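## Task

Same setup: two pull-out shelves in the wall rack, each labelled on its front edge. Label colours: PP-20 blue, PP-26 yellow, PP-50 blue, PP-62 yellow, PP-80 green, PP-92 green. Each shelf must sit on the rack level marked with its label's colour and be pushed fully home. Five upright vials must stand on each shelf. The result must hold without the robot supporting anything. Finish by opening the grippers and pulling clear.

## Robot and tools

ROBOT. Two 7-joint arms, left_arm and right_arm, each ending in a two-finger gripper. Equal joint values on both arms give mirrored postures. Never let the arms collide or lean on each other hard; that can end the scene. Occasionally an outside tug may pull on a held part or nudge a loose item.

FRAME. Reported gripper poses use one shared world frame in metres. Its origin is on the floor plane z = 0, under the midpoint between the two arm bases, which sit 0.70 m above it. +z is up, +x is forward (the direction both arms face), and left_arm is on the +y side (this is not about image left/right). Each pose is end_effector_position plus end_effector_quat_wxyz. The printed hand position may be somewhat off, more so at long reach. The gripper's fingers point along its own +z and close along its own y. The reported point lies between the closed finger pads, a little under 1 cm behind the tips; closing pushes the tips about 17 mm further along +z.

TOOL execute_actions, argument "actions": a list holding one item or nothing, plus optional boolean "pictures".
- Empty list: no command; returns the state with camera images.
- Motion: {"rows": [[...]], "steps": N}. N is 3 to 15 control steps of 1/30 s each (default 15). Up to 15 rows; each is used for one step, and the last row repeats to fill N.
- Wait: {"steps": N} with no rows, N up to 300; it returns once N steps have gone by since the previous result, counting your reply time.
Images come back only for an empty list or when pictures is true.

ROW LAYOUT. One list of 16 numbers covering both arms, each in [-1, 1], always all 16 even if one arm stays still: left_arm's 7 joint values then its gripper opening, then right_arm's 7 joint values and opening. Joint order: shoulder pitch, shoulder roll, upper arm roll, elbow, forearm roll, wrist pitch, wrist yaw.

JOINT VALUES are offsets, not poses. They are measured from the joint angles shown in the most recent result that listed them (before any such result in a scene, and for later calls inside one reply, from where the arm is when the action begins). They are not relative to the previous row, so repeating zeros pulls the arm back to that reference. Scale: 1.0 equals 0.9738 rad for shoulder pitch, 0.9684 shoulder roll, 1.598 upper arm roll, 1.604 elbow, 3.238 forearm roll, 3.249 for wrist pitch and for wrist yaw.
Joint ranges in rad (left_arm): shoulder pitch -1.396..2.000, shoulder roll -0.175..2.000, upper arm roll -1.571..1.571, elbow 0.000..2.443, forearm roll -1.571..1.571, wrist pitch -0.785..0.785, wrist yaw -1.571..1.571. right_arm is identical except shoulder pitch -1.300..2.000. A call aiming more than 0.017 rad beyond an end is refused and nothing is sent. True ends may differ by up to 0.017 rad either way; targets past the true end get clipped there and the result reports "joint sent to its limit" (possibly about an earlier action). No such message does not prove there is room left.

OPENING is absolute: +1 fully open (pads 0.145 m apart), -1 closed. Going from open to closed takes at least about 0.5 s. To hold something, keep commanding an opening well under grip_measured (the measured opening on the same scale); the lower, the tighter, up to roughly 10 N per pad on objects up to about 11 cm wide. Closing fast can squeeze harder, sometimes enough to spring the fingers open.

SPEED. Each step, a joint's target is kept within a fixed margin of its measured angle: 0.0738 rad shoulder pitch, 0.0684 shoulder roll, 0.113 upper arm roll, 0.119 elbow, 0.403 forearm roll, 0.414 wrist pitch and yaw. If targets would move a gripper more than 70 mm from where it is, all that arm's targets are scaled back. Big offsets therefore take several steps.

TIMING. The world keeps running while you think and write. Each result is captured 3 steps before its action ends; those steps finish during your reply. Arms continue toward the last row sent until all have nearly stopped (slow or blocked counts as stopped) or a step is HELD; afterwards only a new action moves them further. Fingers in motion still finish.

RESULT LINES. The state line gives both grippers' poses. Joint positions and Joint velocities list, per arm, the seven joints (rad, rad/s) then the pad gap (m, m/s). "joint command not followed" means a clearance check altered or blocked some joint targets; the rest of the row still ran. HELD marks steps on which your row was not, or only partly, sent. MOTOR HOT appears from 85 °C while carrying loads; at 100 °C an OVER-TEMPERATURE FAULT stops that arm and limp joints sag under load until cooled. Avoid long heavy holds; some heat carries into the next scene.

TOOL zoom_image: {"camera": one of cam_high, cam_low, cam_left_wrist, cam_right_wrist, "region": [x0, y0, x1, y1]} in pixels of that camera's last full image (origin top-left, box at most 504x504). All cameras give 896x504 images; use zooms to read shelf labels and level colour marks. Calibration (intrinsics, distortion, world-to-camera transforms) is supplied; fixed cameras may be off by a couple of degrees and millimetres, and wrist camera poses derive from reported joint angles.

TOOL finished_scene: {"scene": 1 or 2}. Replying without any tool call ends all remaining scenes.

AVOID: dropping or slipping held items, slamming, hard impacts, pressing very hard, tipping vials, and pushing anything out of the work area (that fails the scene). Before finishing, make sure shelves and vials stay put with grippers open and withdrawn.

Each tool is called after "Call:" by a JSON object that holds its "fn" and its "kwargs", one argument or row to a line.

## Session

Call:
{"fn": "execute_actions", "kwargs": {
  "actions": []
}}

Scene clock: 0.00 s of 9600.00 s.
left_arm: end_effector_position=(+0.2704, +0.1569, +0.4514) grip_measured=+1.00 end_effector_quat_wxyz=(-0.005, +0.704, +0.006, +0.710) | right_arm: end_effector_position=(+0.2728, -0.1511, +0.4479) grip_measured=+1.00 end_effector_quat_wxyz=(-0.004, +0.707, +0.008, +0.707)
Joint positions: left_arm=[-0.439  0.333 -0.276  1.813  0.175 -0.281 -0.364  0.145] | right_arm=[-0.422  0.341 -0.291  1.796  0.178 -0.277 -0.343  0.145]
Joint velocities: left_arm=[-0.099  0.011 -0.002 -0.022  0.007 -0.007  0.037 -0.   ] | right_arm=[ 0.055 -0.077 -0.007  0.007 -0.037 -0.007 -0.007  0.   ]
Motor temperatures (°C, as the motors report them): left_arm=[27 24 26 25 28 27 26] | right_arm=[27 27 28 28 26 24 27]

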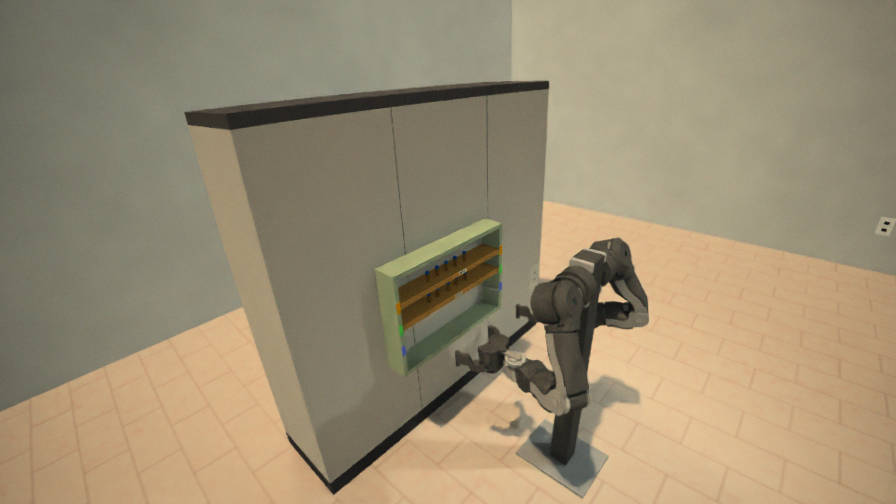

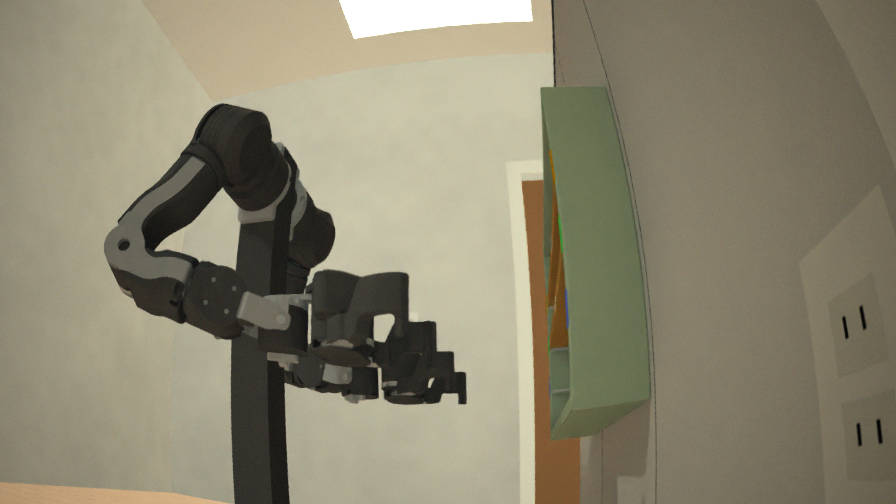

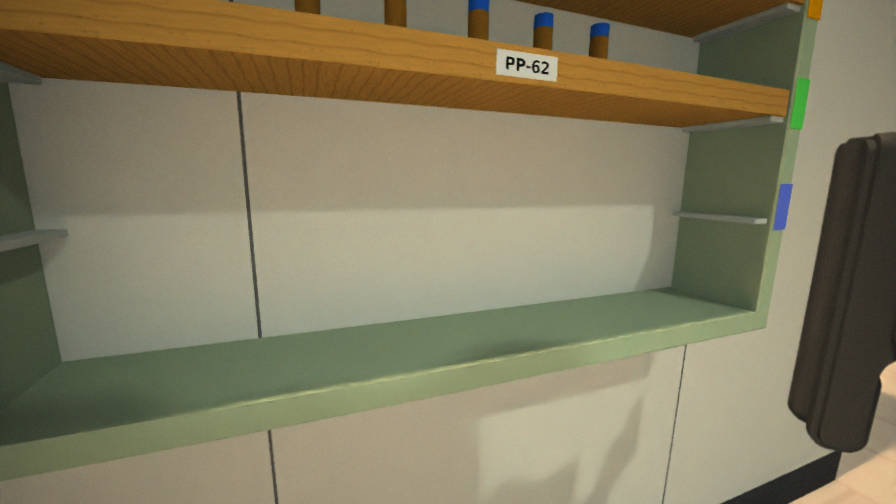

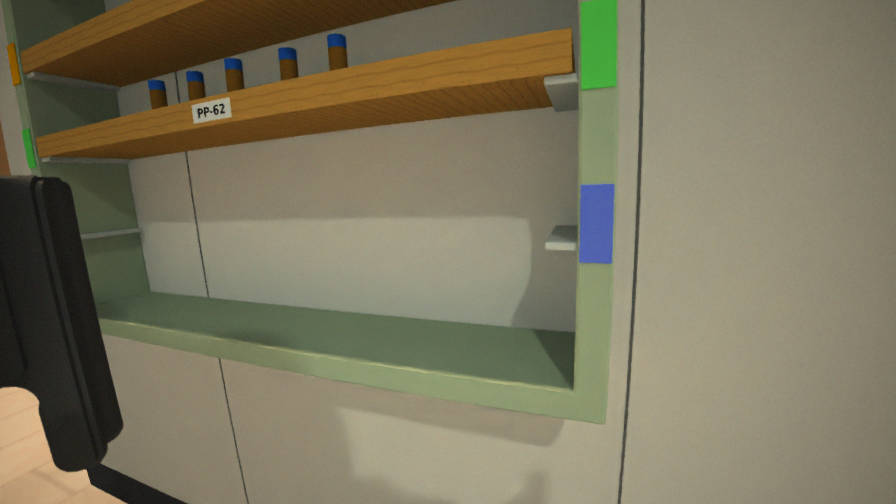

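Call:
{"fn": "execute_actions", "kwargs": {
  "actions": [
    {"rows":[[0.05,-0.06,0.04,0.03,0.06,0.01,-0.01,0.5,0.05,-0.06,0.02,0.03,-0.07,0.01,0.03,0.5],[0.1,-0.12,0.08,0.06,0.12,0.02,-0.02,0.5,0.1,-0.12,0.04,0.06,-0.14,0.02,0.06,0.5],[0.15,-0.18,0.12,0.09,0.18,0.03,-0.04,0.5,0.15,-0.18,0.06,0.09,-0.21,0.03,0.1,0.5],[0.2,-0.23,0.16,0.12,0.24,0.04,-0.05,0.5,0.2,-0.23,0.08,0.12,-0.28,0.04,0.14,0.5],[0.25,-0.28,0.2,0.148,0.3,0.05,-0.06,0.5,0.25,-0.28,0.1,0.15,-0.35,0.05,0.18,0.5],[0.3,-0.32,0.24,0.148,0.35,0.057,-0.07,0.5,0.3,-0.32,0.126,0.158,-0.42,0.059,0.22,0.5],[0.35,-0.344,0.278,0.148,0.4015,0.057,-0.079,0.5,0.35,-0.352,0.126,0.158,-0.48,0.059,0.26,0.5],[0.4,-0.344,0.278,0.148,0.4015,0.057,-0.079,0.5,0.4,-0.352,0.126,0.158,-0.518,0.059,0.293,0.5],[0.45,-0.344,0.278,0.148,0.4015,0.057,-0.079,0.5,0.44,-0.352,0.126,0.158,-0.518,0.059,0.293,0.5],[0.5,-0.344,0.278,0.148,0.4015,0.057,-0.079,0.5,0.49,-0.352,0.126,0.158,-0.518,0.059,0.293,0.5],[0.54,-0.344,0.278,0.148,0.4015,0.057,-0.079,0.5,0.525,-0.352,0.126,0.158,-0.518,0.059,0.293,0.5],[0.565,-0.344,0.278,0.148,0.4015,0.057,-0.079,0.5,0.55,-0.352,0.126,0.158,-0.518,0.059,0.293,0.5],[0.577,-0.344,0.278,0.148,0.4015,0.057,-0.079,0.5,0.56,-0.352,0.126,0.158,-0.518,0.059,0.293,0.5]]}
  ]
}}

Call:
{"fn": "execute_actions", "kwargs": {
  "actions": [
    {"steps":12}
  ],
  "pictures": true
}}

Call:
{"fn": "zoom_image", "kwargs": {
  "camera": "cam_high",
  "region": [420,240,520,300]
}}

Scene clock: 1.00 s of 9600.00 s.
left_arm: end_effector_position=(+0.3585, +0.2329, +0.6037) grip_measured=+0.50 end_effector_quat_wxyz=(+0.416, +0.420, +0.569, +0.572) | right_arm: end_effector_position=(+0.3647, -0.1034, +0.6057) grip_measured=+0.50 end_effector_quat_wxyz=(+0.444, +0.444, +0.542, +0.559)
Joint positions: left_arm=[ 0.129 -0.     0.166  2.055  1.466 -0.099 -0.616  0.112] | right_arm=[ 0.128  0.001 -0.089  2.049 -1.476 -0.087  0.592  0.112]
Joint velocities: left_arm=[ 0.451  0.099  0.012  0.247  0.11  -0.022  0.11  -0.   ] | right_arm=[ 0.67  -0.033  0.007  0.198 -0.432  0.037  0.022  0.   ]
Motor temperatures (°C, as the motors report them): left_arm=[27 24 26 25 28 28 26] | right_arm=[27 27 28 28 26 24 27]
Steps of this call (steps 1 to 18: nothing new was sent; steps 19 to 30: the first 12 steps of this action). Readings (joint positions):
19: left_arm=[-0.428 0.288 -0.235 1.828 0.258 -0.260 -0.371] | right_arm=[-0.411 0.306 -0.263 1.809 0.089 -0.255 -0.307]
20: left_arm=[-0.385 0.213 -0.164 1.871 0.399 -0.231 -0.396] | right_arm=[-0.369 0.242 -0.229 1.852 -0.058 -0.226 -0.242]
22: left_arm=[-0.235 0.106 -0.028 2.001 0.743 -0.184 -0.474] | right_arm=[-0.223 0.110 -0.174 1.986 -0.426 -0.182 -0.029]
26: left_arm=[-0.063 -0.001 0.180 2.043 1.369 -0.117 -0.597] | right_arm=[-0.036 -0.002 -0.088 2.050 -1.166 -0.103 0.456]
30: the state above

Scene clock: 1.40 s of 9600.00 s.
left_arm: end_effector_position=(+0.3584, +0.2326, +0.5990) grip_measured=+0.50 end_effector_quat_wxyz=(+0.414, +0.424, +0.572, +0.567) | right_arm: end_effector_position=(+0.3645, -0.1053, +0.6021) grip_measured=+0.50 end_effector_quat_wxyz=(+0.448, +0.447, +0.548, +0.548)
Joint positions: left_arm=[ 0.121  0.001  0.167  2.051  1.473 -0.098 -0.618  0.112] | right_arm=[ 0.123  0.    -0.089  2.051 -1.498 -0.087  0.603  0.112]
Joint velocities: left_arm=[-0.011  0.055 -0.002 -0.012 -0.007 -0.037 -0.022 -0.   ] | right_arm=[ 0.033  0.033 -0.002  0.012 -0.051  0.051 -0.007 -0.   ]
Motor temperatures (°C, as the motors report them): left_arm=[27 24 26 25 28 28 26] | right_arm=[27 27 28 28 26 24 27]
Kept back: nothing.
Steps of this call (steps 1 to 3: the last 3 steps of your previous action; steps 4 to 12: the robot went on to your last target). Readings (joint positions):
1: left_arm=[0.135 0.001 0.166 2.059 1.469 -0.098 -0.615] | right_arm=[0.141 0.000 -0.089 2.056 -1.486 -0.087 0.592]
2: left_arm=[0.128 0.001 0.166 2.057 1.470 -0.098 -0.615] | right_arm=[0.136 0.000 -0.089 2.057 -1.492 -0.087 0.593]
4: left_arm=[0.120 0.001 0.167 2.051 1.472 -0.098 -0.618] | right_arm=[0.120 0.000 -0.089 2.051 -1.497 -0.087 0.602]
8: left_arm=[0.121 0.001 0.167 2.051 1.473 -0.098 -0.618] | right_arm=[0.123 0.000 -0.089 2.051 -1.498 -0.087 0.603]
12: the state above
camera_calibration (this result's frames):
cam_left_wrist: T_world_to_cam=[[-0.315658, -0.106249, 0.942906, -0.430444], [0.135884, -0.988531, -0.0659002, 0.232542], [0.939093, 0.107323, 0.326476, -0.500638], [0, 0, 0, 1]] pos_world=[0.302674, 0.237871, 0.584639]
cam_right_wrist: T_world_to_cam=[[0.335637, 0.0446962, 0.940931, -0.682338], [0.0386834, -0.998685, 0.033641, -0.127079], [0.941197, 0.0251072, -0.336924, -0.0855621], [0, 0, 0, 1]] pos_world=[0.314464, -0.0942653, 0.61748]

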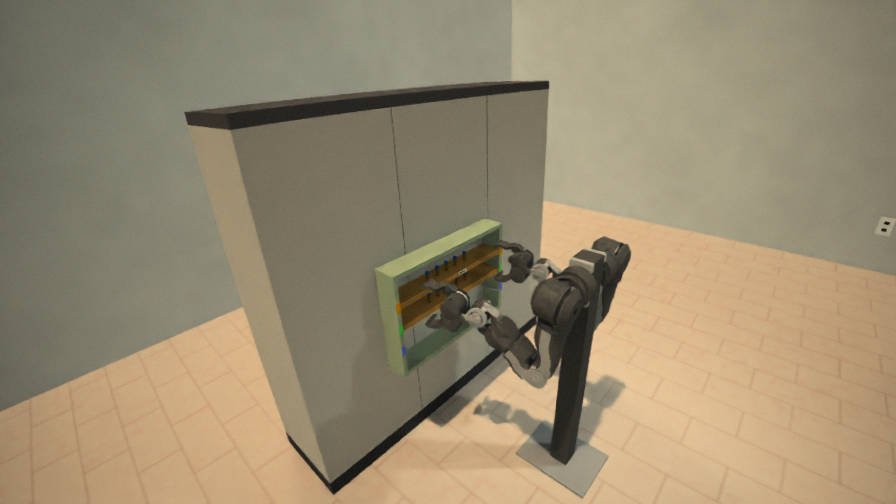

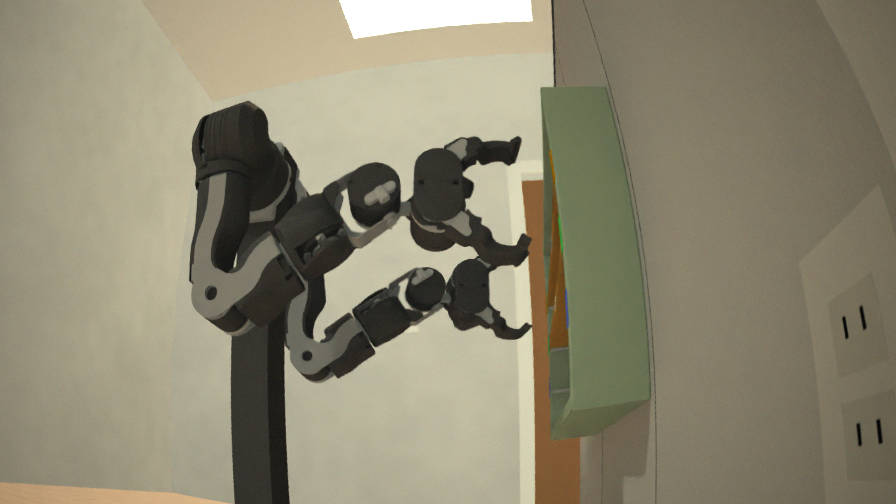

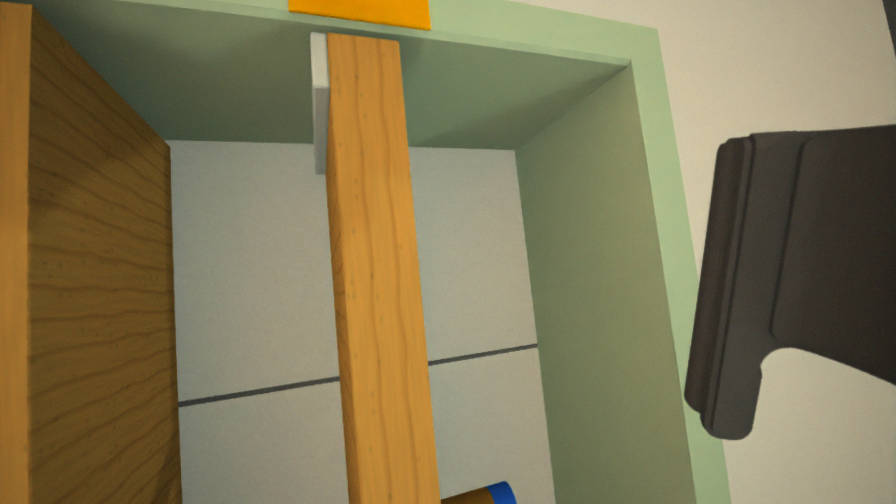

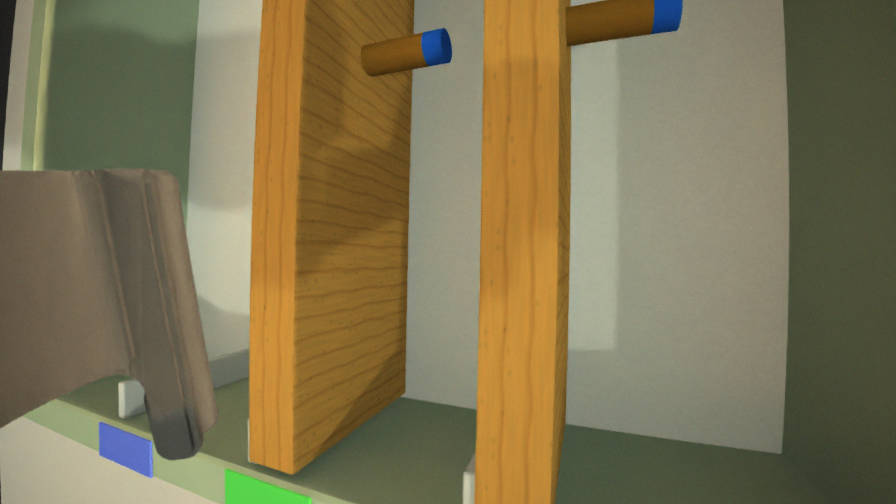

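Region (420, 240, 520, 300) of cam_high's 896x504 image, scaled by 5.040, with more detail than that image has; it fills the top 302 rows of this view, and the rest is white.

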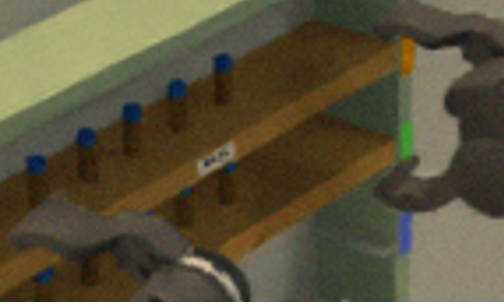

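Call:
{"fn": "execute_actions", "kwargs": {
  "actions": [
    {"rows":[[0,0,0,0,0,0,0.006,-0.5,0,0,0,0.004,0,0,0,-0.5]],"steps":11}
  ]
}}

Call:
{"fn": "execute_actions", "kwargs": {
  "actions": [
    {"rows":[[0.015,0,0,-0.011,0,0,0,-0.5,0.015,0,0,-0.011,0,0,0,-0.5],[0.04,0,-0.002,-0.03,-0.002,0,0.002,-0.5,0.04,0,0.001,-0.03,0,0,-0.002,-0.5],[0.07,0,-0.004,-0.052,-0.003,0,0.004,-0.5,0.07,0,0.002,-0.052,0.002,0,-0.004,-0.5],[0.1,0,-0.006,-0.075,-0.004,0,0.007,-0.5,0.1,0,0.003,-0.075,0.002,0,-0.007,-0.5],[0.13,0,-0.007,-0.098,-0.006,-0.002,0.01,-0.5,0.13,0,0.004,-0.098,0.003,0,-0.01,-0.5],[0.16,0,-0.008,-0.122,-0.007,-0.002,0.013,-0.5,0.16,0,0.005,-0.122,0.004,-0.002,-0.013,-0.5],[0.19,0,-0.009,-0.146,-0.008,-0.003,0.016,-0.5,0.19,0,0.005,-0.146,0.004,-0.002,-0.016,-0.5],[0.22,0,-0.01,-0.171,-0.009,-0.004,0.02,-0.5,0.22,0,0.006,-0.171,0.005,-0.003,-0.02,-0.5],[0.25,0,-0.011,-0.196,-0.01,-0.004,0.024,-0.5,0.25,0,0.006,-0.196,0.006,-0.003,-0.023,-0.5],[0.277,0,-0.012,-0.22,-0.012,-0.005,0.027,-0.5,0.277,0,0.007,-0.22,0.006,-0.003,-0.027,-0.5],[0.297,0,-0.012,-0.238,-0.013,-0.005,0.03,-0.5,0.297,0,0.007,-0.238,0.007,-0.003,-0.029,-0.5],[0.308,0,-0.012,-0.248,-0.013,-0.005,0.031,-0.5,0.308,0,0.007,-0.247,0.007,-0.003,-0.03,-0.5],[0.312,0,-0.012,-0.251,-0.013,-0.005,0.031,-0.5,0.311,0,0.007,-0.25,0.007,-0.003,-0.03,-0.5]]}
  ]
}}

Call:
{"fn": "execute_actions", "kwargs": {
  "actions": [
    {"steps":6}
  ],
  "pictures": true
}}

Scene clock: 2.03 s of 9600.00 s.
left_arm: end_effector_position=(+0.3585, +0.2326, +0.6011) grip_measured=-0.50 end_effector_quat_wxyz=(+0.417, +0.421, +0.569, +0.570) | right_arm: end_effector_position=(+0.3639, -0.1053, +0.6037) grip_measured=-0.50 end_effector_quat_wxyz=(+0.449, +0.446, +0.546, +0.549)
Joint positions: left_arm=[ 0.121  0.001  0.167  2.051  1.473 -0.098 -0.605  0.038] | right_arm=[ 0.123  0.    -0.089  2.055 -1.498 -0.087  0.603  0.038]
Joint velocities: left_arm=[ 0.011 -0.055 -0.007  0.022  0.007 -0.022  0.022 -0.   ] | right_arm=[-0.033 -0.099 -0.012 -0.012  0.007  0.022  0.007 -0.   ]
Motor temperatures (°C, as the motors report them): left_arm=[27 24 26 25 28 28 26] | right_arm=[27 27 28 28 26 24 27]
Steps of this call (steps 1 to 11: the robot went on to your last target; steps 12 to 19: the first 8 steps of this action). Readings (joint positions):
12: left_arm=[0.121 0.001 0.167 2.051 1.473 -0.098 -0.613] | right_arm=[0.123 0.000 -0.089 2.052 -1.498 -0.087 0.603]
13: left_arm=[0.121 0.001 0.167 2.051 1.473 -0.098 -0.609] | right_arm=[0.123 0.000 -0.089 2.054 -1.498 -0.087 0.603]
15: left_arm=[0.121 0.001 0.167 2.051 1.473 -0.098 -0.606] | right_arm=[0.123 0.000 -0.089 2.055 -1.498 -0.087 0.603]
19: the state above

Scene clock: 2.53 s of 9600.00 s.
left_arm: end_effector_position=(+0.4335, +0.2317, +0.5994) grip_measured=-0.50 end_effector_quat_wxyz=(+0.416, +0.425, +0.571, +0.566) | right_arm: end_effector_position=(+0.4385, -0.1058, +0.6041) grip_measured=-0.50 end_effector_quat_wxyz=(+0.448, +0.448, +0.547, +0.547)
Joint positions: left_arm=[ 0.423  0.001  0.148  1.656  1.435 -0.109 -0.519  0.038] | right_arm=[ 0.426  0.    -0.079  1.662 -1.479 -0.093  0.519  0.038]
Joint velocities: left_arm=[ 0.165 -0.099  0.007 -0.286 -0.037  0.007  0.081 -0.   ] | right_arm=[ 0.143  0.033 -0.012 -0.271  0.037 -0.007 -0.066  0.   ]
Motor temperatures (°C, as the motors report them): left_arm=[27 24 26 25 28 28 26] | right_arm=[27 27 28 28 26 24 27]
Steps of this call (steps 1 to 3: the last 3 steps of your previous action; steps 4 to 15: the first 12 steps of this action, its rows measured from where the robot was after step 3). Readings (joint positions):
3: left_arm=[0.121 0.001 0.167 2.051 1.473 -0.098 -0.604] | right_arm=[0.123 0.000 -0.089 2.055 -1.498 -0.087 0.603]
4: left_arm=[0.128 0.001 0.167 2.042 1.473 -0.098 -0.604] | right_arm=[0.130 0.000 -0.089 2.047 -1.498 -0.087 0.603]
5: left_arm=[0.151 0.001 0.166 2.013 1.470 -0.098 -0.603] | right_arm=[0.153 0.000 -0.089 2.018 -1.498 -0.087 0.602]
7: left_arm=[0.217 0.001 0.160 1.935 1.465 -0.099 -0.596] | right_arm=[0.220 0.000 -0.087 1.940 -1.494 -0.087 0.594]
11: left_arm=[0.332 0.001 0.153 1.783 1.449 -0.105 -0.559] | right_arm=[0.335 0.000 -0.082 1.788 -1.486 -0.091 0.557]
15: the state above

Scene clock: 2.73 s of 9600.00 s.
left_arm: end_effector_position=(+0.4341, +0.2322, +0.5998) grip_measured=-0.50 end_effector_quat_wxyz=(+0.416, +0.424, +0.569, +0.569) | right_arm: end_effector_position=(+0.4391, -0.1056, +0.6047) grip_measured=-0.50 end_effector_quat_wxyz=(+0.448, +0.447, +0.545, +0.549)
Joint positions: left_arm=[ 0.425  0.001  0.148  1.65   1.432 -0.111 -0.51   0.038] | right_arm=[ 0.428  0.    -0.079  1.658 -1.477 -0.094  0.511  0.038]
Joint velocities: left_arm=[ 0.033  0.033 -0.012 -0.002  0.037  0.022  0.037  0.   ] | right_arm=[ 0.033 -0.033  0.002 -0.017 -0.066 -0.066 -0.051  0.   ]
Motor temperatures (°C, as the motors report them): left_arm=[27 24 26 25 28 28 26] | right_arm=[27 27 28 28 26 24 27]
Kept back: nothing.
Steps of this call (steps 1 to 3: the last 3 steps of your previous action; steps 4 to 6: the robot went on to your last target). Readings (joint positions):
1: left_arm=[0.425 0.001 0.148 1.651 1.434 -0.110 -0.514] | right_arm=[0.428 0.000 -0.079 1.658 -1.478 -0.093 0.515]
2: left_arm=[0.425 0.001 0.148 1.650 1.433 -0.110 -0.513] | right_arm=[0.428 0.000 -0.079 1.658 -1.477 -0.094 0.513]
4: left_arm=[0.425 0.001 0.148 1.650 1.433 -0.111 -0.511] | right_arm=[0.428 0.000 -0.079 1.658 -1.477 -0.094 0.512]
6: the state above
camera_calibration (this result's frames):
cam_left_wrist: T_world_to_cam=[[-0.322714, -0.109324, 0.940162, -0.40199], [0.13362, -0.988621, -0.0690936, 0.224827], [0.937017, 0.103327, 0.33365, -0.574392], [0, 0, 0, 1]] pos_world=[0.378446, 0.237671, 0.585115]
cam_right_wrist: T_world_to_cam=[[0.332724, 0.0407375, 0.942144, -0.709686], [0.0370072, -0.998861, 0.0301206, -0.127526], [0.942298, 0.0248442, -0.333853, -0.157206], [0, 0, 0, 1]] pos_world=[0.388984, -0.0945639, 0.619984]

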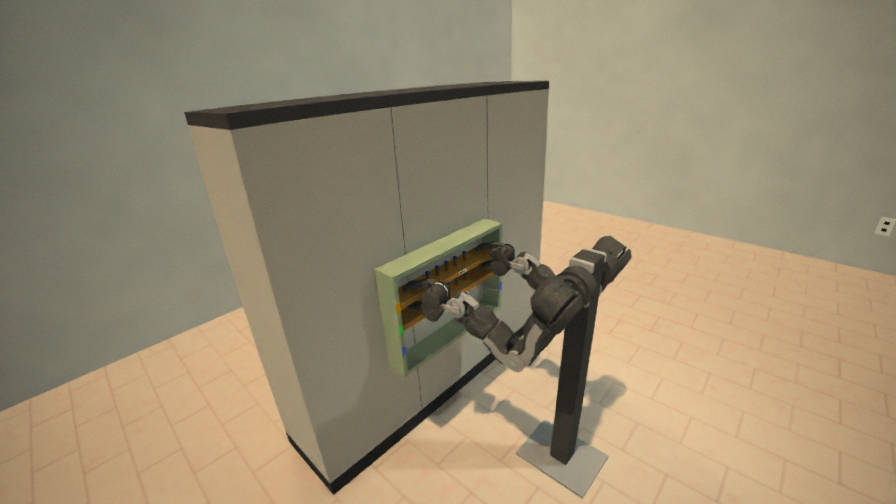

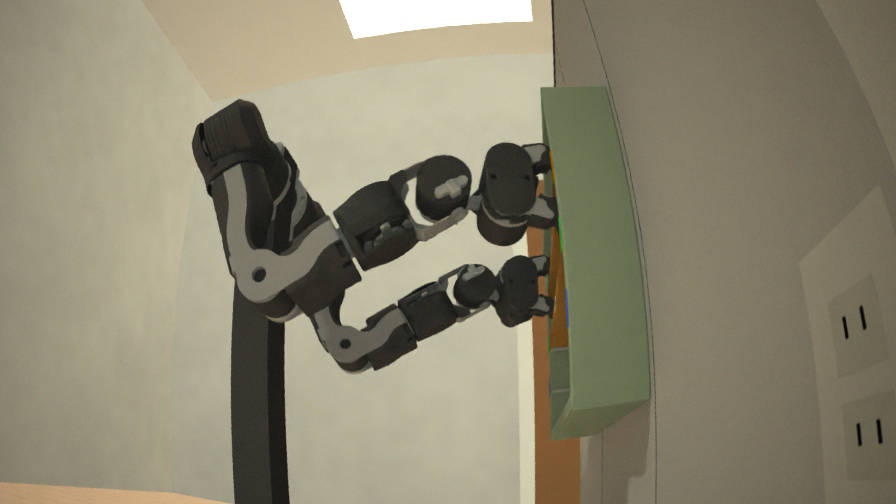

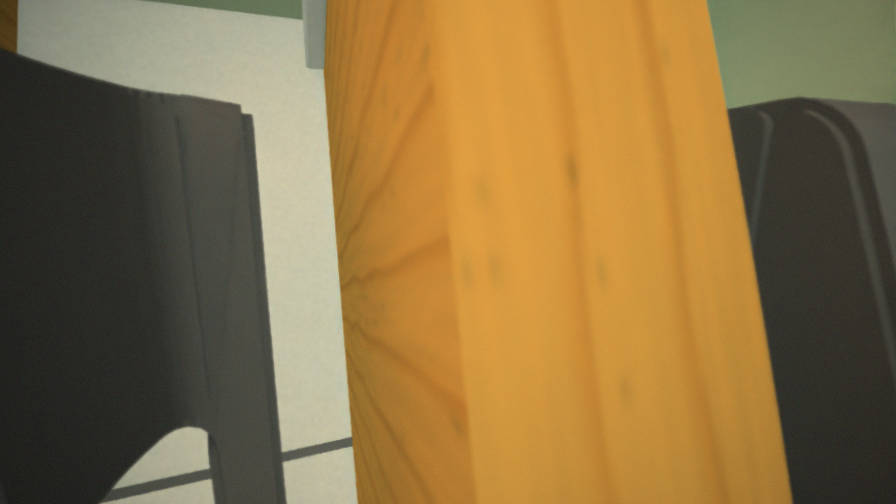

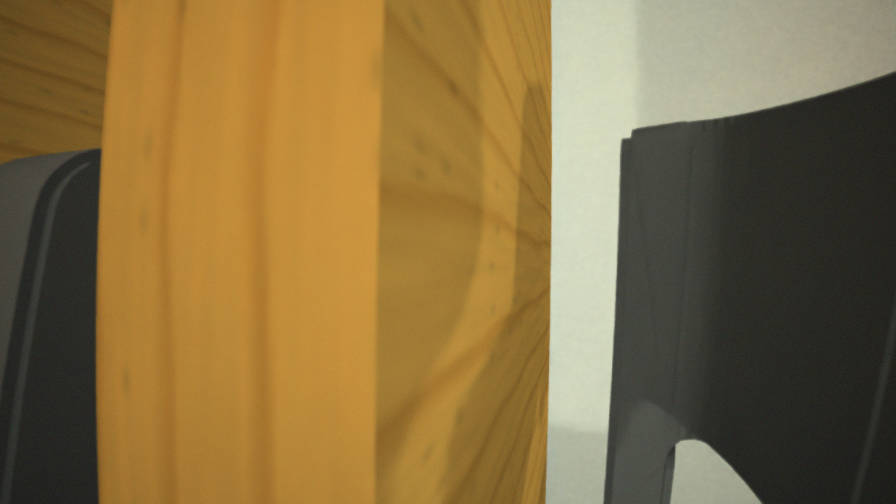

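Call:
{"fn": "execute_actions", "kwargs": {
  "actions": [
    {"rows":[[0,0,0,0.002,0,0,0,-0.6,0,0,0,-0.005,0,0,0,-0.6],[0,0,0,0.002,0,0,0,-0.67,0,0,0,-0.005,0,0,0,-0.67],[0,0,0,0.002,0,0,0,-0.71,0,0,0,-0.005,0,0,0,-0.71],[0,0,0,0.002,0,0,0,-0.74,0,0,0,-0.005,0,0,0,-0.74],[0,0,0,0.002,0,0,0,-0.77,0,0,0,-0.005,0,0,0,-0.77],[0,0,0,0.002,0,0,0,-0.8,0,0,0,-0.005,0,0,0,-0.8],[0,0,0,0.002,0,0,0,-0.85,0,0,0,-0.005,0,0,0,-0.85],[0,0,0,0.002,0,0,0,-0.92,0,0,0,-0.005,0,0,0,-0.92],[0,0,0,0.002,0,0,0,-1,0,0,0,-0.005,0,0,0,-1]],"steps":13}
  ]
}}

Call:
{"fn": "execute_actions", "kwargs": {
  "actions": [
    {"rows":[[-0.001,0,0,0.007,0,0,0.001,-1,-0.001,0,0,0.007,0,0,-0.001,-1],[-0.008,0,0,0.014,0,0,0,-1,-0.008,0,0,0.014,0,0,0,-1],[-0.018,0,0.001,0.024,0,0,-0.002,-1,-0.018,0,0,0.024,0,0,0.002,-1],[-0.032,0,0.001,0.037,0.001,0.001,-0.004,-1,-0.032,0,-0.001,0.037,0,0.001,0.004,-1],[-0.047,0,0.002,0.051,0.001,0.001,-0.007,-1,-0.047,0,-0.001,0.051,0,0.001,0.007,-1],[-0.064,0,0.002,0.068,0.002,0.002,-0.01,-1,-0.064,0,-0.001,0.068,-0.001,0.001,0.01,-1],[-0.082,0,0.003,0.086,0.002,0.003,-0.013,-1,-0.082,0,-0.002,0.086,-0.001,0.002,0.013,-1],[-0.1,0,0.004,0.103,0.003,0.003,-0.016,-1,-0.1,0,-0.002,0.103,-0.001,0.002,0.016,-1],[-0.117,0,0.004,0.12,0.003,0.004,-0.019,-1,-0.117,0,-0.003,0.12,-0.001,0.003,0.019,-1],[-0.132,0,0.005,0.134,0.004,0.004,-0.022,-1,-0.132,0,-0.003,0.134,-0.002,0.003,0.022,-1],[-0.146,0,0.006,0.147,0.004,0.004,-0.025,-1,-0.146,0,-0.003,0.147,-0.002,0.003,0.025,-1],[-0.156,0,0.006,0.157,0.005,0.005,-0.027,-1,-0.156,0,-0.004,0.157,-0.002,0.0035,0.027,-1],[-0.163,0,0.0065,0.164,0.005,0.005,-0.028,-1,-0.163,0,-0.004,0.164,-0.002,0.0035,0.028,-1],[-0.166,0,0.0065,0.167,0.005,0.005,-0.028,-1,-0.166,0,-0.004,0.167,-0.002,0.0035,0.028,-1]]}
  ]
}}

Call:
{"fn": "execute_actions", "kwargs": {
  "actions": [
    {"rows":[[-0.002,0,0.001,0.007,0,0,0.001,-1,-0.002,0,-0.001,0.007,0,0,-0.001,-1],[-0.009,0,0.002,0.013,0,0,0.001,-1,-0.009,0,-0.001,0.013,0,0,-0.001,-1],[-0.02,0,0.002,0.021,0.001,0,0,-1,-0.02,0,-0.002,0.021,0,0,0,-1],[-0.035,0,0.003,0.033,0.002,0.001,-0.001,-1,-0.035,0,-0.002,0.033,-0.001,0,0.001,-1],[-0.051,0,0.004,0.045,0.003,0.001,-0.003,-1,-0.051,0,-0.003,0.045,-0.001,0.001,0.003,-1],[-0.069,0,0.005,0.06,0.004,0.001,-0.004,-1,-0.069,0,-0.003,0.06,-0.002,0.001,0.004,-1],[-0.089,0,0.007,0.075,0.005,0.002,-0.006,-1,-0.089,0,-0.004,0.075,-0.002,0.001,0.006,-1],[-0.11,0,0.008,0.091,0.006,0.002,-0.008,-1,-0.11,0,-0.005,0.091,-0.002,0.001,0.008,-1],[-0.128,0,0.009,0.106,0.007,0.002,-0.009,-1,-0.128,0,-0.005,0.106,-0.003,0.002,0.009,-1],[-0.144,0,0.011,0.118,0.008,0.003,-0.011,-1,-0.144,0,-0.006,0.118,-0.003,0.002,0.011,-1],[-0.159,0,0.012,0.13,0.008,0.003,-0.012,-1,-0.159,0,-0.006,0.13,-0.004,0.002,0.012,-1],[-0.17,0,0.012,0.138,0.009,0.003,-0.013,-1,-0.17,0,-0.007,0.138,-0.004,0.002,0.013,-1],[-0.177,0,0.013,0.144,0.009,0.003,-0.013,-1,-0.177,0,-0.007,0.144,-0.004,0.002,0.013,-1],[-0.181,0,0.013,0.147,0.009,0.003,-0.0135,-1,-0.181,0,-0.007,0.147,-0.004,0.002,0.0135,-1]]}
  ]
}}

Call:
{"fn": "execute_actions", "kwargs": {
  "actions": [
    {"steps":8}
  ],
  "pictures": true
}}

Scene clock: 3.83 s of 9600.00 s.
left_arm: end_effector_position=(+0.4339, +0.2321, +0.6013) grip_measured=-0.76 end_effector_quat_wxyz=(+0.419, +0.421, +0.569, +0.569) | right_arm: end_effector_position=(+0.4397, -0.1057, +0.6031) grip_measured=-0.76 end_effector_quat_wxyz=(+0.448, +0.448, +0.547, +0.547)
Joint positions: left_arm=[ 0.425  0.001  0.148  1.653  1.436 -0.113 -0.508  0.018] | right_arm=[ 0.428  0.    -0.079  1.653 -1.48  -0.095  0.511  0.018]
Joint velocities: left_arm=[ 0.033  0.033 -0.002 -0.012  0.037 -0.066  0.022 -0.   ] | right_arm=[ 0.033 -0.055 -0.002 -0.022  0.007  0.037 -0.022  0.   ]
Motor temperatures (°C, as the motors report them): left_arm=[27 24 26 25 28 28 26] | right_arm=[27 27 28 28 26 24 27]
Steps of this call (steps 1 to 15: the robot went on to your last target; steps 16 to 23: nothing new was sent; steps 24 to 33: the first 10 steps of this action). Readings (joint positions):
24: left_arm=[0.425 0.001 0.148 1.650 1.432 -0.111 -0.510] | right_arm=[0.428 0.000 -0.079 1.656 -1.477 -0.094 0.511]
25: left_arm=[0.425 0.001 0.148 1.650 1.432 -0.111 -0.510] | right_arm=[0.428 0.000 -0.079 1.653 -1.477 -0.094 0.511]
27: left_arm=[0.425 0.001 0.148 1.652 1.432 -0.111 -0.508] | right_arm=[0.428 0.000 -0.079 1.653 -1.477 -0.094 0.511]
31: left_arm=[0.425 0.001 0.148 1.653 1.436 -0.113 -0.508] | right_arm=[0.428 0.000 -0.079 1.653 -1.480 -0.095 0.511]
33: the state above

Scene clock: 4.33 s of 9600.00 s.
left_arm: end_effector_position=(+0.3917, +0.2320, +0.6081) grip_measured=-0.76 end_effector_quat_wxyz=(+0.421, +0.418, +0.567, +0.571) | right_arm: end_effector_position=(+0.3974, -0.1049, +0.6091) grip_measured=-0.76 end_effector_quat_wxyz=(+0.449, +0.444, +0.547, +0.549)
Joint positions: left_arm=[ 0.272 -0.     0.155  1.897  1.452 -0.101 -0.59   0.018] | right_arm=[ 0.275  0.    -0.084  1.897 -1.486 -0.09   0.596  0.018]
Joint velocities: left_arm=[-0.275 -0.099  0.022  0.388 -0.007 -0.037 -0.11   0.   ] | right_arm=[-0.231  0.011 -0.022  0.398 -0.037  0.007  0.212 -0.   ]
Motor temperatures (°C, as the motors report them): left_arm=[27 24 26 25 28 28 26] | right_arm=[27 27 28 28 26 24 27]
Steps of this call (steps 1 to 3: the last 3 steps of your previous action; steps 4 to 15: the first 12 steps of this action, its rows measured from where the robot was after step 3). Readings (joint positions):
3: left_arm=[0.425 0.001 0.148 1.653 1.436 -0.113 -0.508] | right_arm=[0.428 0.000 -0.079 1.653 -1.480 -0.095 0.511]
4: left_arm=[0.425 0.001 0.148 1.656 1.437 -0.113 -0.508] | right_arm=[0.428 0.000 -0.079 1.656 -1.482 -0.095 0.512]
5: left_arm=[0.420 0.001 0.148 1.664 1.438 -0.113 -0.510] | right_arm=[0.423 0.000 -0.079 1.664 -1.482 -0.095 0.516]
7: left_arm=[0.394 0.001 0.148 1.702 1.440 -0.113 -0.519] | right_arm=[0.397 0.000 -0.079 1.701 -1.483 -0.095 0.525]
11: left_arm=[0.326 0.000 0.151 1.807 1.447 -0.107 -0.555] | right_arm=[0.329 0.000 -0.081 1.808 -1.485 -0.094 0.561]
15: the state above

Scene clock: 4.83 s of 9600.00 s.
left_arm: end_effector_position=(+0.3461, +0.2319, +0.6107) grip_measured=-0.76 end_effector_quat_wxyz=(+0.422, +0.418, +0.567, +0.571) | right_arm: end_effector_position=(+0.3520, -0.1041, +0.6116) grip_measured=-0.76 end_effector_quat_wxyz=(+0.449, +0.443, +0.549, +0.549)
Joint positions: left_arm=[ 0.093 -0.     0.173  2.128  1.482 -0.092 -0.646  0.018] | right_arm=[ 0.097  0.    -0.094  2.129 -1.499 -0.087  0.651  0.018]
Joint velocities: left_arm=[-0.319 -0.055  0.012  0.354 -0.051  0.081  0.037  0.   ] | right_arm=[-0.275 -0.011  0.002  0.349  0.022 -0.081  0.007 -0.   ]
Motor temperatures (°C, as the motors report them): left_arm=[27 24 26 25 28 28 26] | right_arm=[27 27 28 28 26 24 27]
Steps of this call (steps 1 to 3: the last 3 steps of your previous action; steps 4 to 15: the first 12 steps of this action, its rows measured from where the robot was after step 3). Readings (joint positions):
3: left_arm=[0.261 -0.000 0.156 1.914 1.454 -0.100 -0.602] | right_arm=[0.264 0.000 -0.085 1.914 -1.487 -0.089 0.607]
4: left_arm=[0.259 -0.000 0.156 1.916 1.455 -0.100 -0.603] | right_arm=[0.263 0.000 -0.085 1.916 -1.487 -0.089 0.609]
5: left_arm=[0.253 -0.000 0.157 1.923 1.456 -0.100 -0.605] | right_arm=[0.257 0.000 -0.085 1.924 -1.488 -0.089 0.610]
7: left_arm=[0.227 -0.000 0.159 1.956 1.460 -0.099 -0.609] | right_arm=[0.231 0.000 -0.086 1.956 -1.489 -0.089 0.614]
11: left_arm=[0.153 -0.000 0.166 2.050 1.472 -0.096 -0.628] | right_arm=[0.157 0.000 -0.090 2.050 -1.494 -0.088 0.633]
15: the state above

Scene clock: 5.10 s of 9600.00 s.
left_arm: end_effector_position=(+0.3431, +0.2317, +0.6111) grip_measured=-0.76 end_effector_quat_wxyz=(+0.422, +0.418, +0.568, +0.570) | right_arm: end_effector_position=(+0.3490, -0.1043, +0.6118) grip_measured=-0.76 end_effector_quat_wxyz=(+0.448, +0.443, +0.549, +0.549)
Joint positions: left_arm=[ 0.083 -0.     0.175  2.144  1.485 -0.091 -0.653  0.018] | right_arm=[ 0.086  0.    -0.095  2.144 -1.5   -0.087  0.657  0.018]
Joint velocities: left_arm=[-0.011 -0.033 -0.007 -0.012 -0.022 -0.007 -0.051  0.   ] | right_arm=[ 0.033  0.011 -0.007 -0.012 -0.007  0.037 -0.022 -0.   ]
Motor temperatures (°C, as the motors report them): left_arm=[27 24 26 25 28 28 26] | right_arm=[27 27 28 28 26 24 27]
Kept back: nothing.
Steps of this call (steps 1 to 3: the last 3 steps of your previous action; steps 4 to 8: the robot went on to your last target). Readings (joint positions):
1: left_arm=[0.086 -0.000 0.174 2.138 1.484 -0.092 -0.648] | right_arm=[0.090 0.000 -0.095 2.139 -1.499 -0.087 0.653]
2: left_arm=[0.083 -0.000 0.175 2.143 1.484 -0.092 -0.650] | right_arm=[0.086 0.000 -0.095 2.143 -1.499 -0.087 0.655]
4: left_arm=[0.083 -0.000 0.175 2.144 1.485 -0.091 -0.652] | right_arm=[0.086 0.000 -0.095 2.144 -1.499 -0.087 0.656]
8: the state above
camera_calibration (this result's frames):
cam_left_wrist: T_world_to_cam=[[-0.33608, -0.103416, 0.936139, -0.436325], [0.134105, -0.98908, -0.0611202, 0.232412], [0.932237, 0.105, 0.346279, -0.499336], [0, 0, 0, 1]] pos_world=[0.287692, 0.237181, 0.595575]
cam_right_wrist: T_world_to_cam=[[0.331339, 0.0506381, 0.942152, -0.684888], [0.0438473, -0.998306, 0.0382359, -0.130383], [0.942492, 0.0286418, -0.332998, -0.0702519], [0, 0, 0, 1]] pos_world=[0.298859, -0.0934687, 0.62686]

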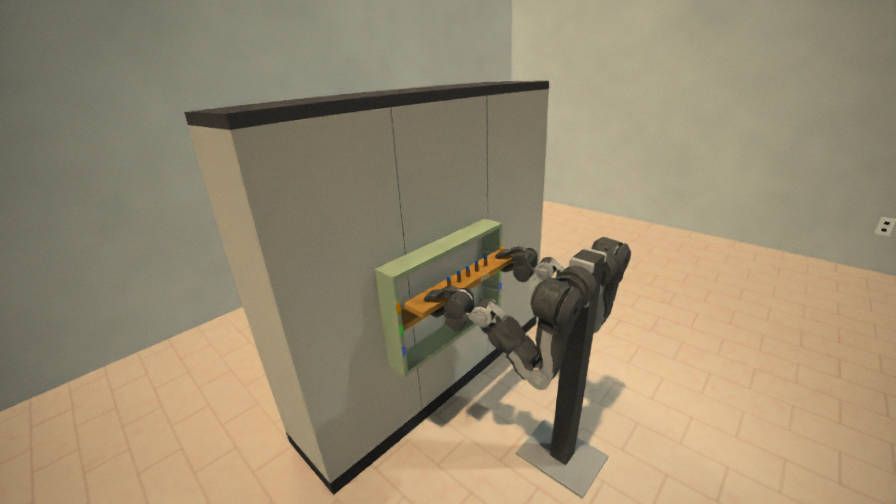

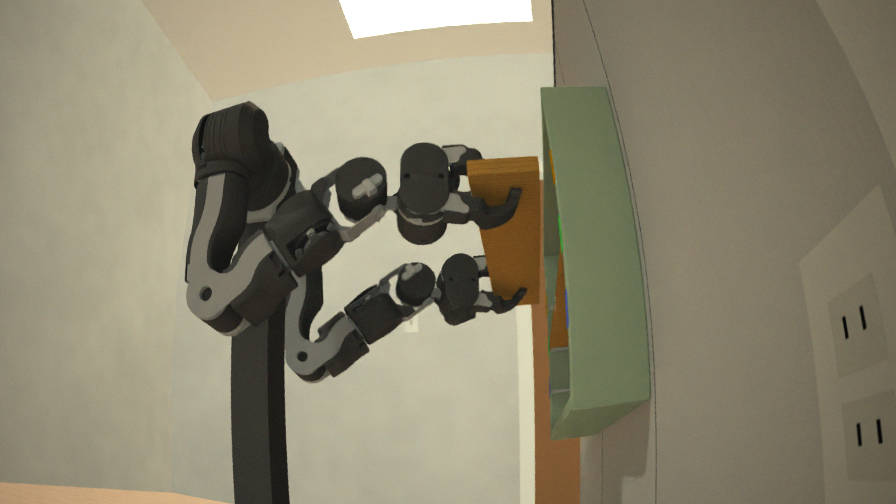

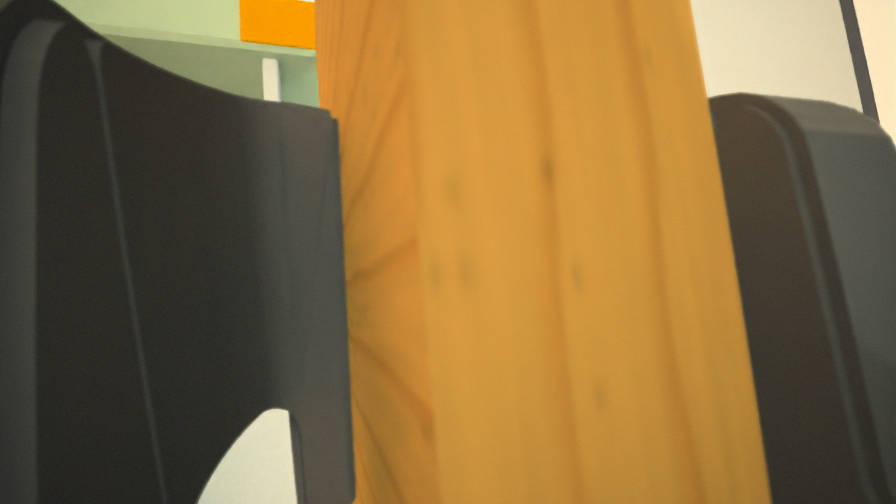

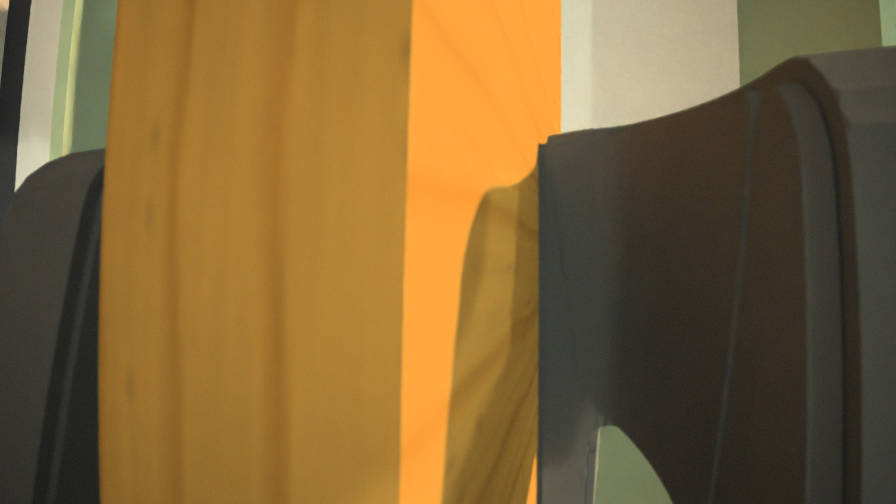

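Call:
{"fn": "execute_actions", "kwargs": {
  "actions": []
}}

Scene clock: 5.57 s of 9600.00 s.
left_arm: end_effector_position=(+0.3431, +0.2318, +0.6111) grip_measured=-0.76 end_effector_quat_wxyz=(+0.422, +0.418, +0.568, +0.570) | right_arm: end_effector_position=(+0.3490, -0.1043, +0.6118) grip_measured=-0.76 end_effector_quat_wxyz=(+0.448, +0.443, +0.549, +0.549)
Joint positions: left_arm=[ 0.083 -0.     0.175  2.144  1.485 -0.091 -0.653  0.018] | right_arm=[ 0.086  0.    -0.095  2.144 -1.5   -0.087  0.657  0.018]
Joint velocities: left_arm=[-0.055  0.011  0.012  0.002 -0.007 -0.051 -0.007 -0.   ] | right_arm=[ 0.055 -0.077 -0.012  0.002 -0.007 -0.037  0.022 -0.   ]
Motor temperatures (°C, as the motors report them): left_arm=[27 24 26 25 28 28 26] | right_arm=[27 27 28 28 26 24 27]
Kept back: nothing.
Steps of this call (steps 1 to 14: the robot went on to your last target). Readings (joint positions):
1: left_arm=[0.083 -0.000 0.175 2.144 1.485 -0.091 -0.653] | right_arm=[0.086 0.000 -0.095 2.144 -1.500 -0.087 0.657]
2: left_arm=[0.083 -0.000 0.175 2.144 1.485 -0.091 -0.653] | right_arm=[0.086 0.000 -0.095 2.144 -1.500 -0.087 0.657]
4: left_arm=[0.083 -0.000 0.175 2.144 1.485 -0.091 -0.653] | right_arm=[0.086 0.000 -0.095 2.144 -1.500 -0.087 0.657]
8: left_arm=[0.083 -0.000 0.175 2.144 1.485 -0.091 -0.653] | right_arm=[0.086 0.000 -0.095 2.144 -1.500 -0.087 0.657]
14: the state above
camera_calibration (this result's frames):
cam_left_wrist: T_world_to_cam=[[-0.336004, -0.103773, 0.936126, -0.436265], [0.134331, -0.989031, -0.0614218, 0.232544], [0.932232, 0.105113, 0.346258, -0.499343], [0, 0, 0, 1]] pos_world=[0.287679, 0.237209, 0.595584]
cam_right_wrist: T_world_to_cam=[[0.331339, 0.0506381, 0.942152, -0.684888], [0.0438473, -0.998306, 0.0382359, -0.130383], [0.942492, 0.0286418, -0.332998, -0.0702519], [0, 0, 0, 1]] pos_world=[0.298859, -0.0934687, 0.62686]

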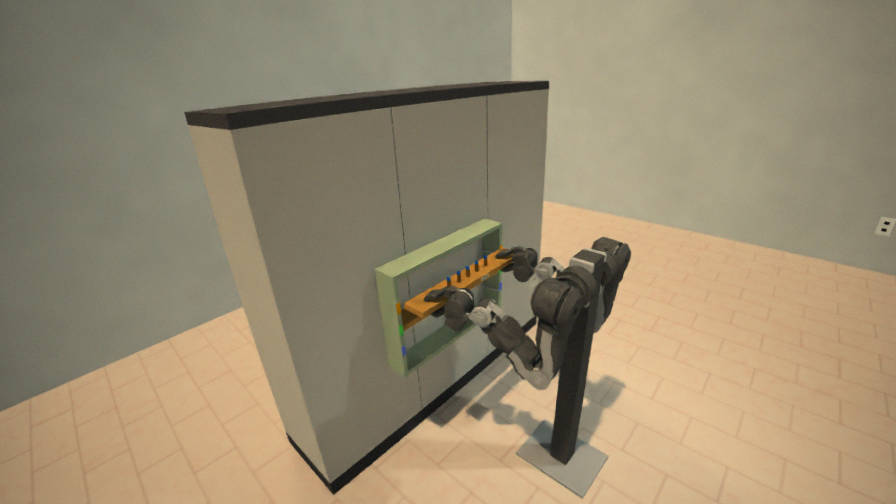

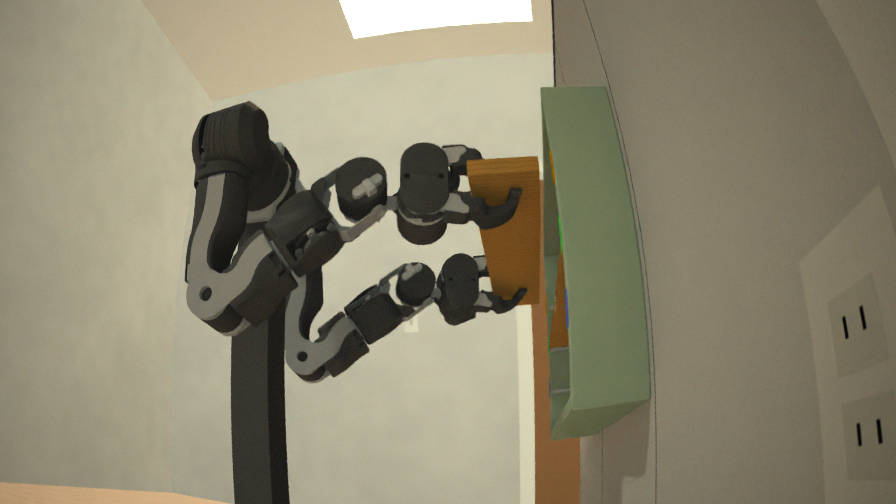

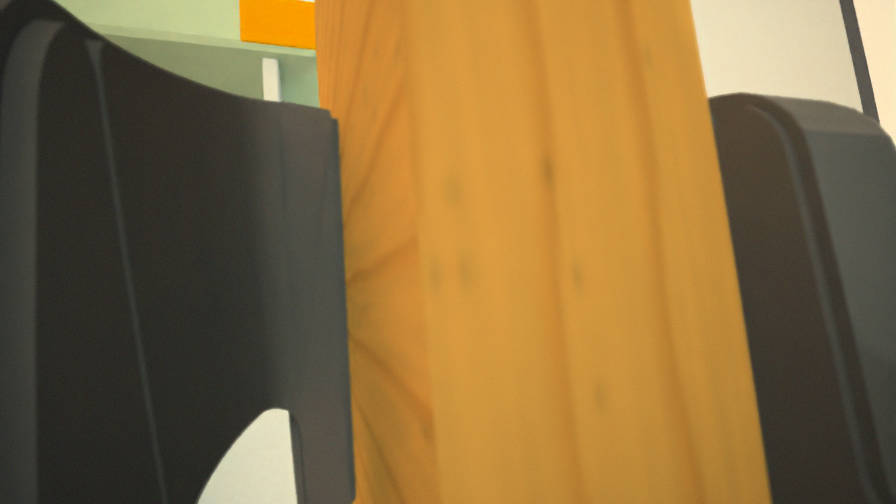

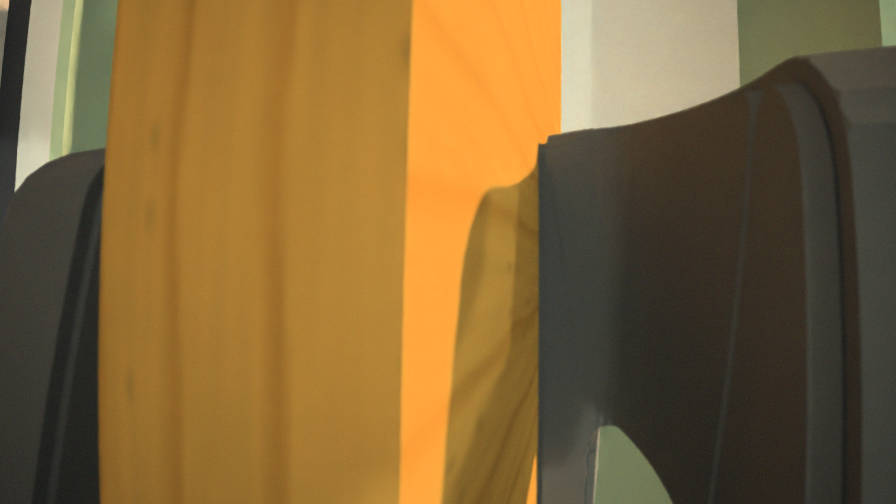

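Call:
{"fn": "execute_actions", "kwargs": {
  "actions": [
    {"rows":[[-0.002,0,0,-0.002,0,0,0.006,-1,-0.002,0,0,-0.002,0,0,-0.006,-1],[-0.011,0,-0.001,-0.007,0.001,-0.001,0.013,-1,-0.011,0,0,-0.007,-0.001,0,-0.013,-1],[-0.024,0,-0.001,-0.014,0.003,-0.002,0.022,-1,-0.024,0,0.001,-0.014,-0.002,-0.001,-0.022,-1],[-0.041,0,-0.002,-0.024,0.004,-0.003,0.033,-1,-0.041,0,0.001,-0.024,-0.003,-0.002,-0.033,-1],[-0.06,0,-0.003,-0.035,0.006,-0.004,0.045,-1,-0.06,0,0.002,-0.035,-0.005,-0.002,-0.045,-1],[-0.081,0,-0.004,-0.048,0.008,-0.006,0.058,-1,-0.081,0,0.002,-0.048,-0.006,-0.003,-0.058,-1],[-0.105,0,-0.005,-0.061,0.011,-0.008,0.072,-1,-0.105,0,0.003,-0.061,-0.008,-0.004,-0.072,-1],[-0.128,0,-0.005,-0.075,0.013,-0.009,0.085,-1,-0.128,0,0.003,-0.075,-0.01,-0.005,-0.085,-1],[-0.15,0,-0.006,-0.087,0.015,-0.011,0.097,-1,-0.15,0,0.004,-0.087,-0.011,-0.006,-0.097,-1],[-0.169,0,-0.007,-0.098,0.017,-0.012,0.107,-1,-0.169,0,0.004,-0.098,-0.013,-0.007,-0.108,-1],[-0.186,0,-0.008,-0.108,0.019,-0.013,0.115,-1,-0.186,0,0.005,-0.108,-0.014,-0.007,-0.116,-1],[-0.199,0,-0.008,-0.116,0.02,-0.014,0.121,-1,-0.199,0,0.005,-0.116,-0.015,-0.008,-0.122,-1],[-0.207,0,-0.009,-0.121,0.021,-0.015,0.125,-1,-0.207,0,0.006,-0.121,-0.016,-0.008,-0.126,-1],[-0.212,0,-0.009,-0.123,0.021,-0.015,0.126,-1,-0.212,0,0.006,-0.123,-0.016,-0.008,-0.127,-1]]}
  ]
}}

Call:
{"fn": "execute_actions", "kwargs": {
  "actions": [
    {"steps":8}
  ]
}}

Scene clock: 6.27 s of 9600.00 s.
left_arm: end_effector_position=(+0.3369, +0.2319, +0.5318) grip_measured=-0.76 end_effector_quat_wxyz=(+0.411, +0.431, +0.576, +0.560) | right_arm: end_effector_position=(+0.3427, -0.1045, +0.5323) grip_measured=-0.76 end_effector_quat_wxyz=(+0.438, +0.456, +0.557, +0.538)
Joint positions: left_arm=[-0.115 -0.001  0.163  1.957  1.544 -0.13  -0.311  0.018] | right_arm=[-0.112  0.001 -0.089  1.958 -1.546 -0.111  0.314  0.018]
Joint velocities: left_arm=[-0.363 -0.055  0.002 -0.3    0.11  -0.154  0.491 -0.001] | right_arm=[-0.275 -0.011  0.017 -0.3   -0.095 -0.081 -0.535  0.   ]
Motor temperatures (°C, as the motors report them): left_arm=[27 24 26 25 28 28 26] | right_arm=[27 27 28 28 26 24 27]
Steps of this call (steps 1 to 9: the robot went on to your last target; steps 10 to 21: the first 12 steps of this action). Readings (joint positions):
10: left_arm=[0.082 -0.000 0.175 2.143 1.485 -0.091 -0.651] | right_arm=[0.085 0.000 -0.095 2.143 -1.500 -0.087 0.655]
11: left_arm=[0.076 -0.000 0.174 2.138 1.487 -0.092 -0.638] | right_arm=[0.080 0.000 -0.095 2.138 -1.501 -0.087 0.643]
13: left_arm=[0.046 -0.000 0.174 2.112 1.494 -0.097 -0.589] | right_arm=[0.049 0.000 -0.095 2.111 -1.507 -0.090 0.595]
17: left_arm=[-0.043 -0.000 0.168 2.026 1.518 -0.114 -0.443] | right_arm=[-0.040 0.001 -0.092 2.027 -1.526 -0.100 0.449]
21: the state above

Scene clock: 6.53 s of 9600.00 s.
left_arm: end_effector_position=(+0.3356, +0.2320, +0.5303) grip_measured=-0.76 end_effector_quat_wxyz=(+0.417, +0.424, +0.571, +0.565) | right_arm: end_effector_position=(+0.3414, -0.1046, +0.5306) grip_measured=-0.76 end_effector_quat_wxyz=(+0.444, +0.450, +0.552, +0.544)
Joint positions: left_arm=[-0.128 -0.001  0.161  1.943  1.554 -0.136 -0.261  0.018] | right_arm=[-0.125  0.001 -0.088  1.944 -1.553 -0.114  0.264  0.018]
Joint velocities: left_arm=[ 0.033 -0.011  0.002 -0.002 -0.022  0.007  0.081 -0.   ] | right_arm=[-0.011 -0.033 -0.007 -0.012 -0.022  0.022  0.022 -0.   ]
Motor temperatures (°C, as the motors report them): left_arm=[27 24 26 25 28 28 26] | right_arm=[27 27 28 28 26 24 27]
Kept back: nothing.
Steps of this call (steps 1 to 3: the last 3 steps of your previous action; steps 4 to 8: the robot went on to your last target). Readings (joint positions):
1: left_arm=[-0.124 -0.001 0.162 1.947 1.548 -0.133 -0.292] | right_arm=[-0.121 0.001 -0.089 1.948 -1.549 -0.112 0.294]
2: left_arm=[-0.129 -0.001 0.162 1.943 1.551 -0.134 -0.281] | right_arm=[-0.125 0.001 -0.088 1.944 -1.551 -0.113 0.282]
4: left_arm=[-0.128 -0.001 0.161 1.943 1.553 -0.136 -0.266] | right_arm=[-0.125 0.001 -0.088 1.944 -1.553 -0.114 0.268]
8: the state above


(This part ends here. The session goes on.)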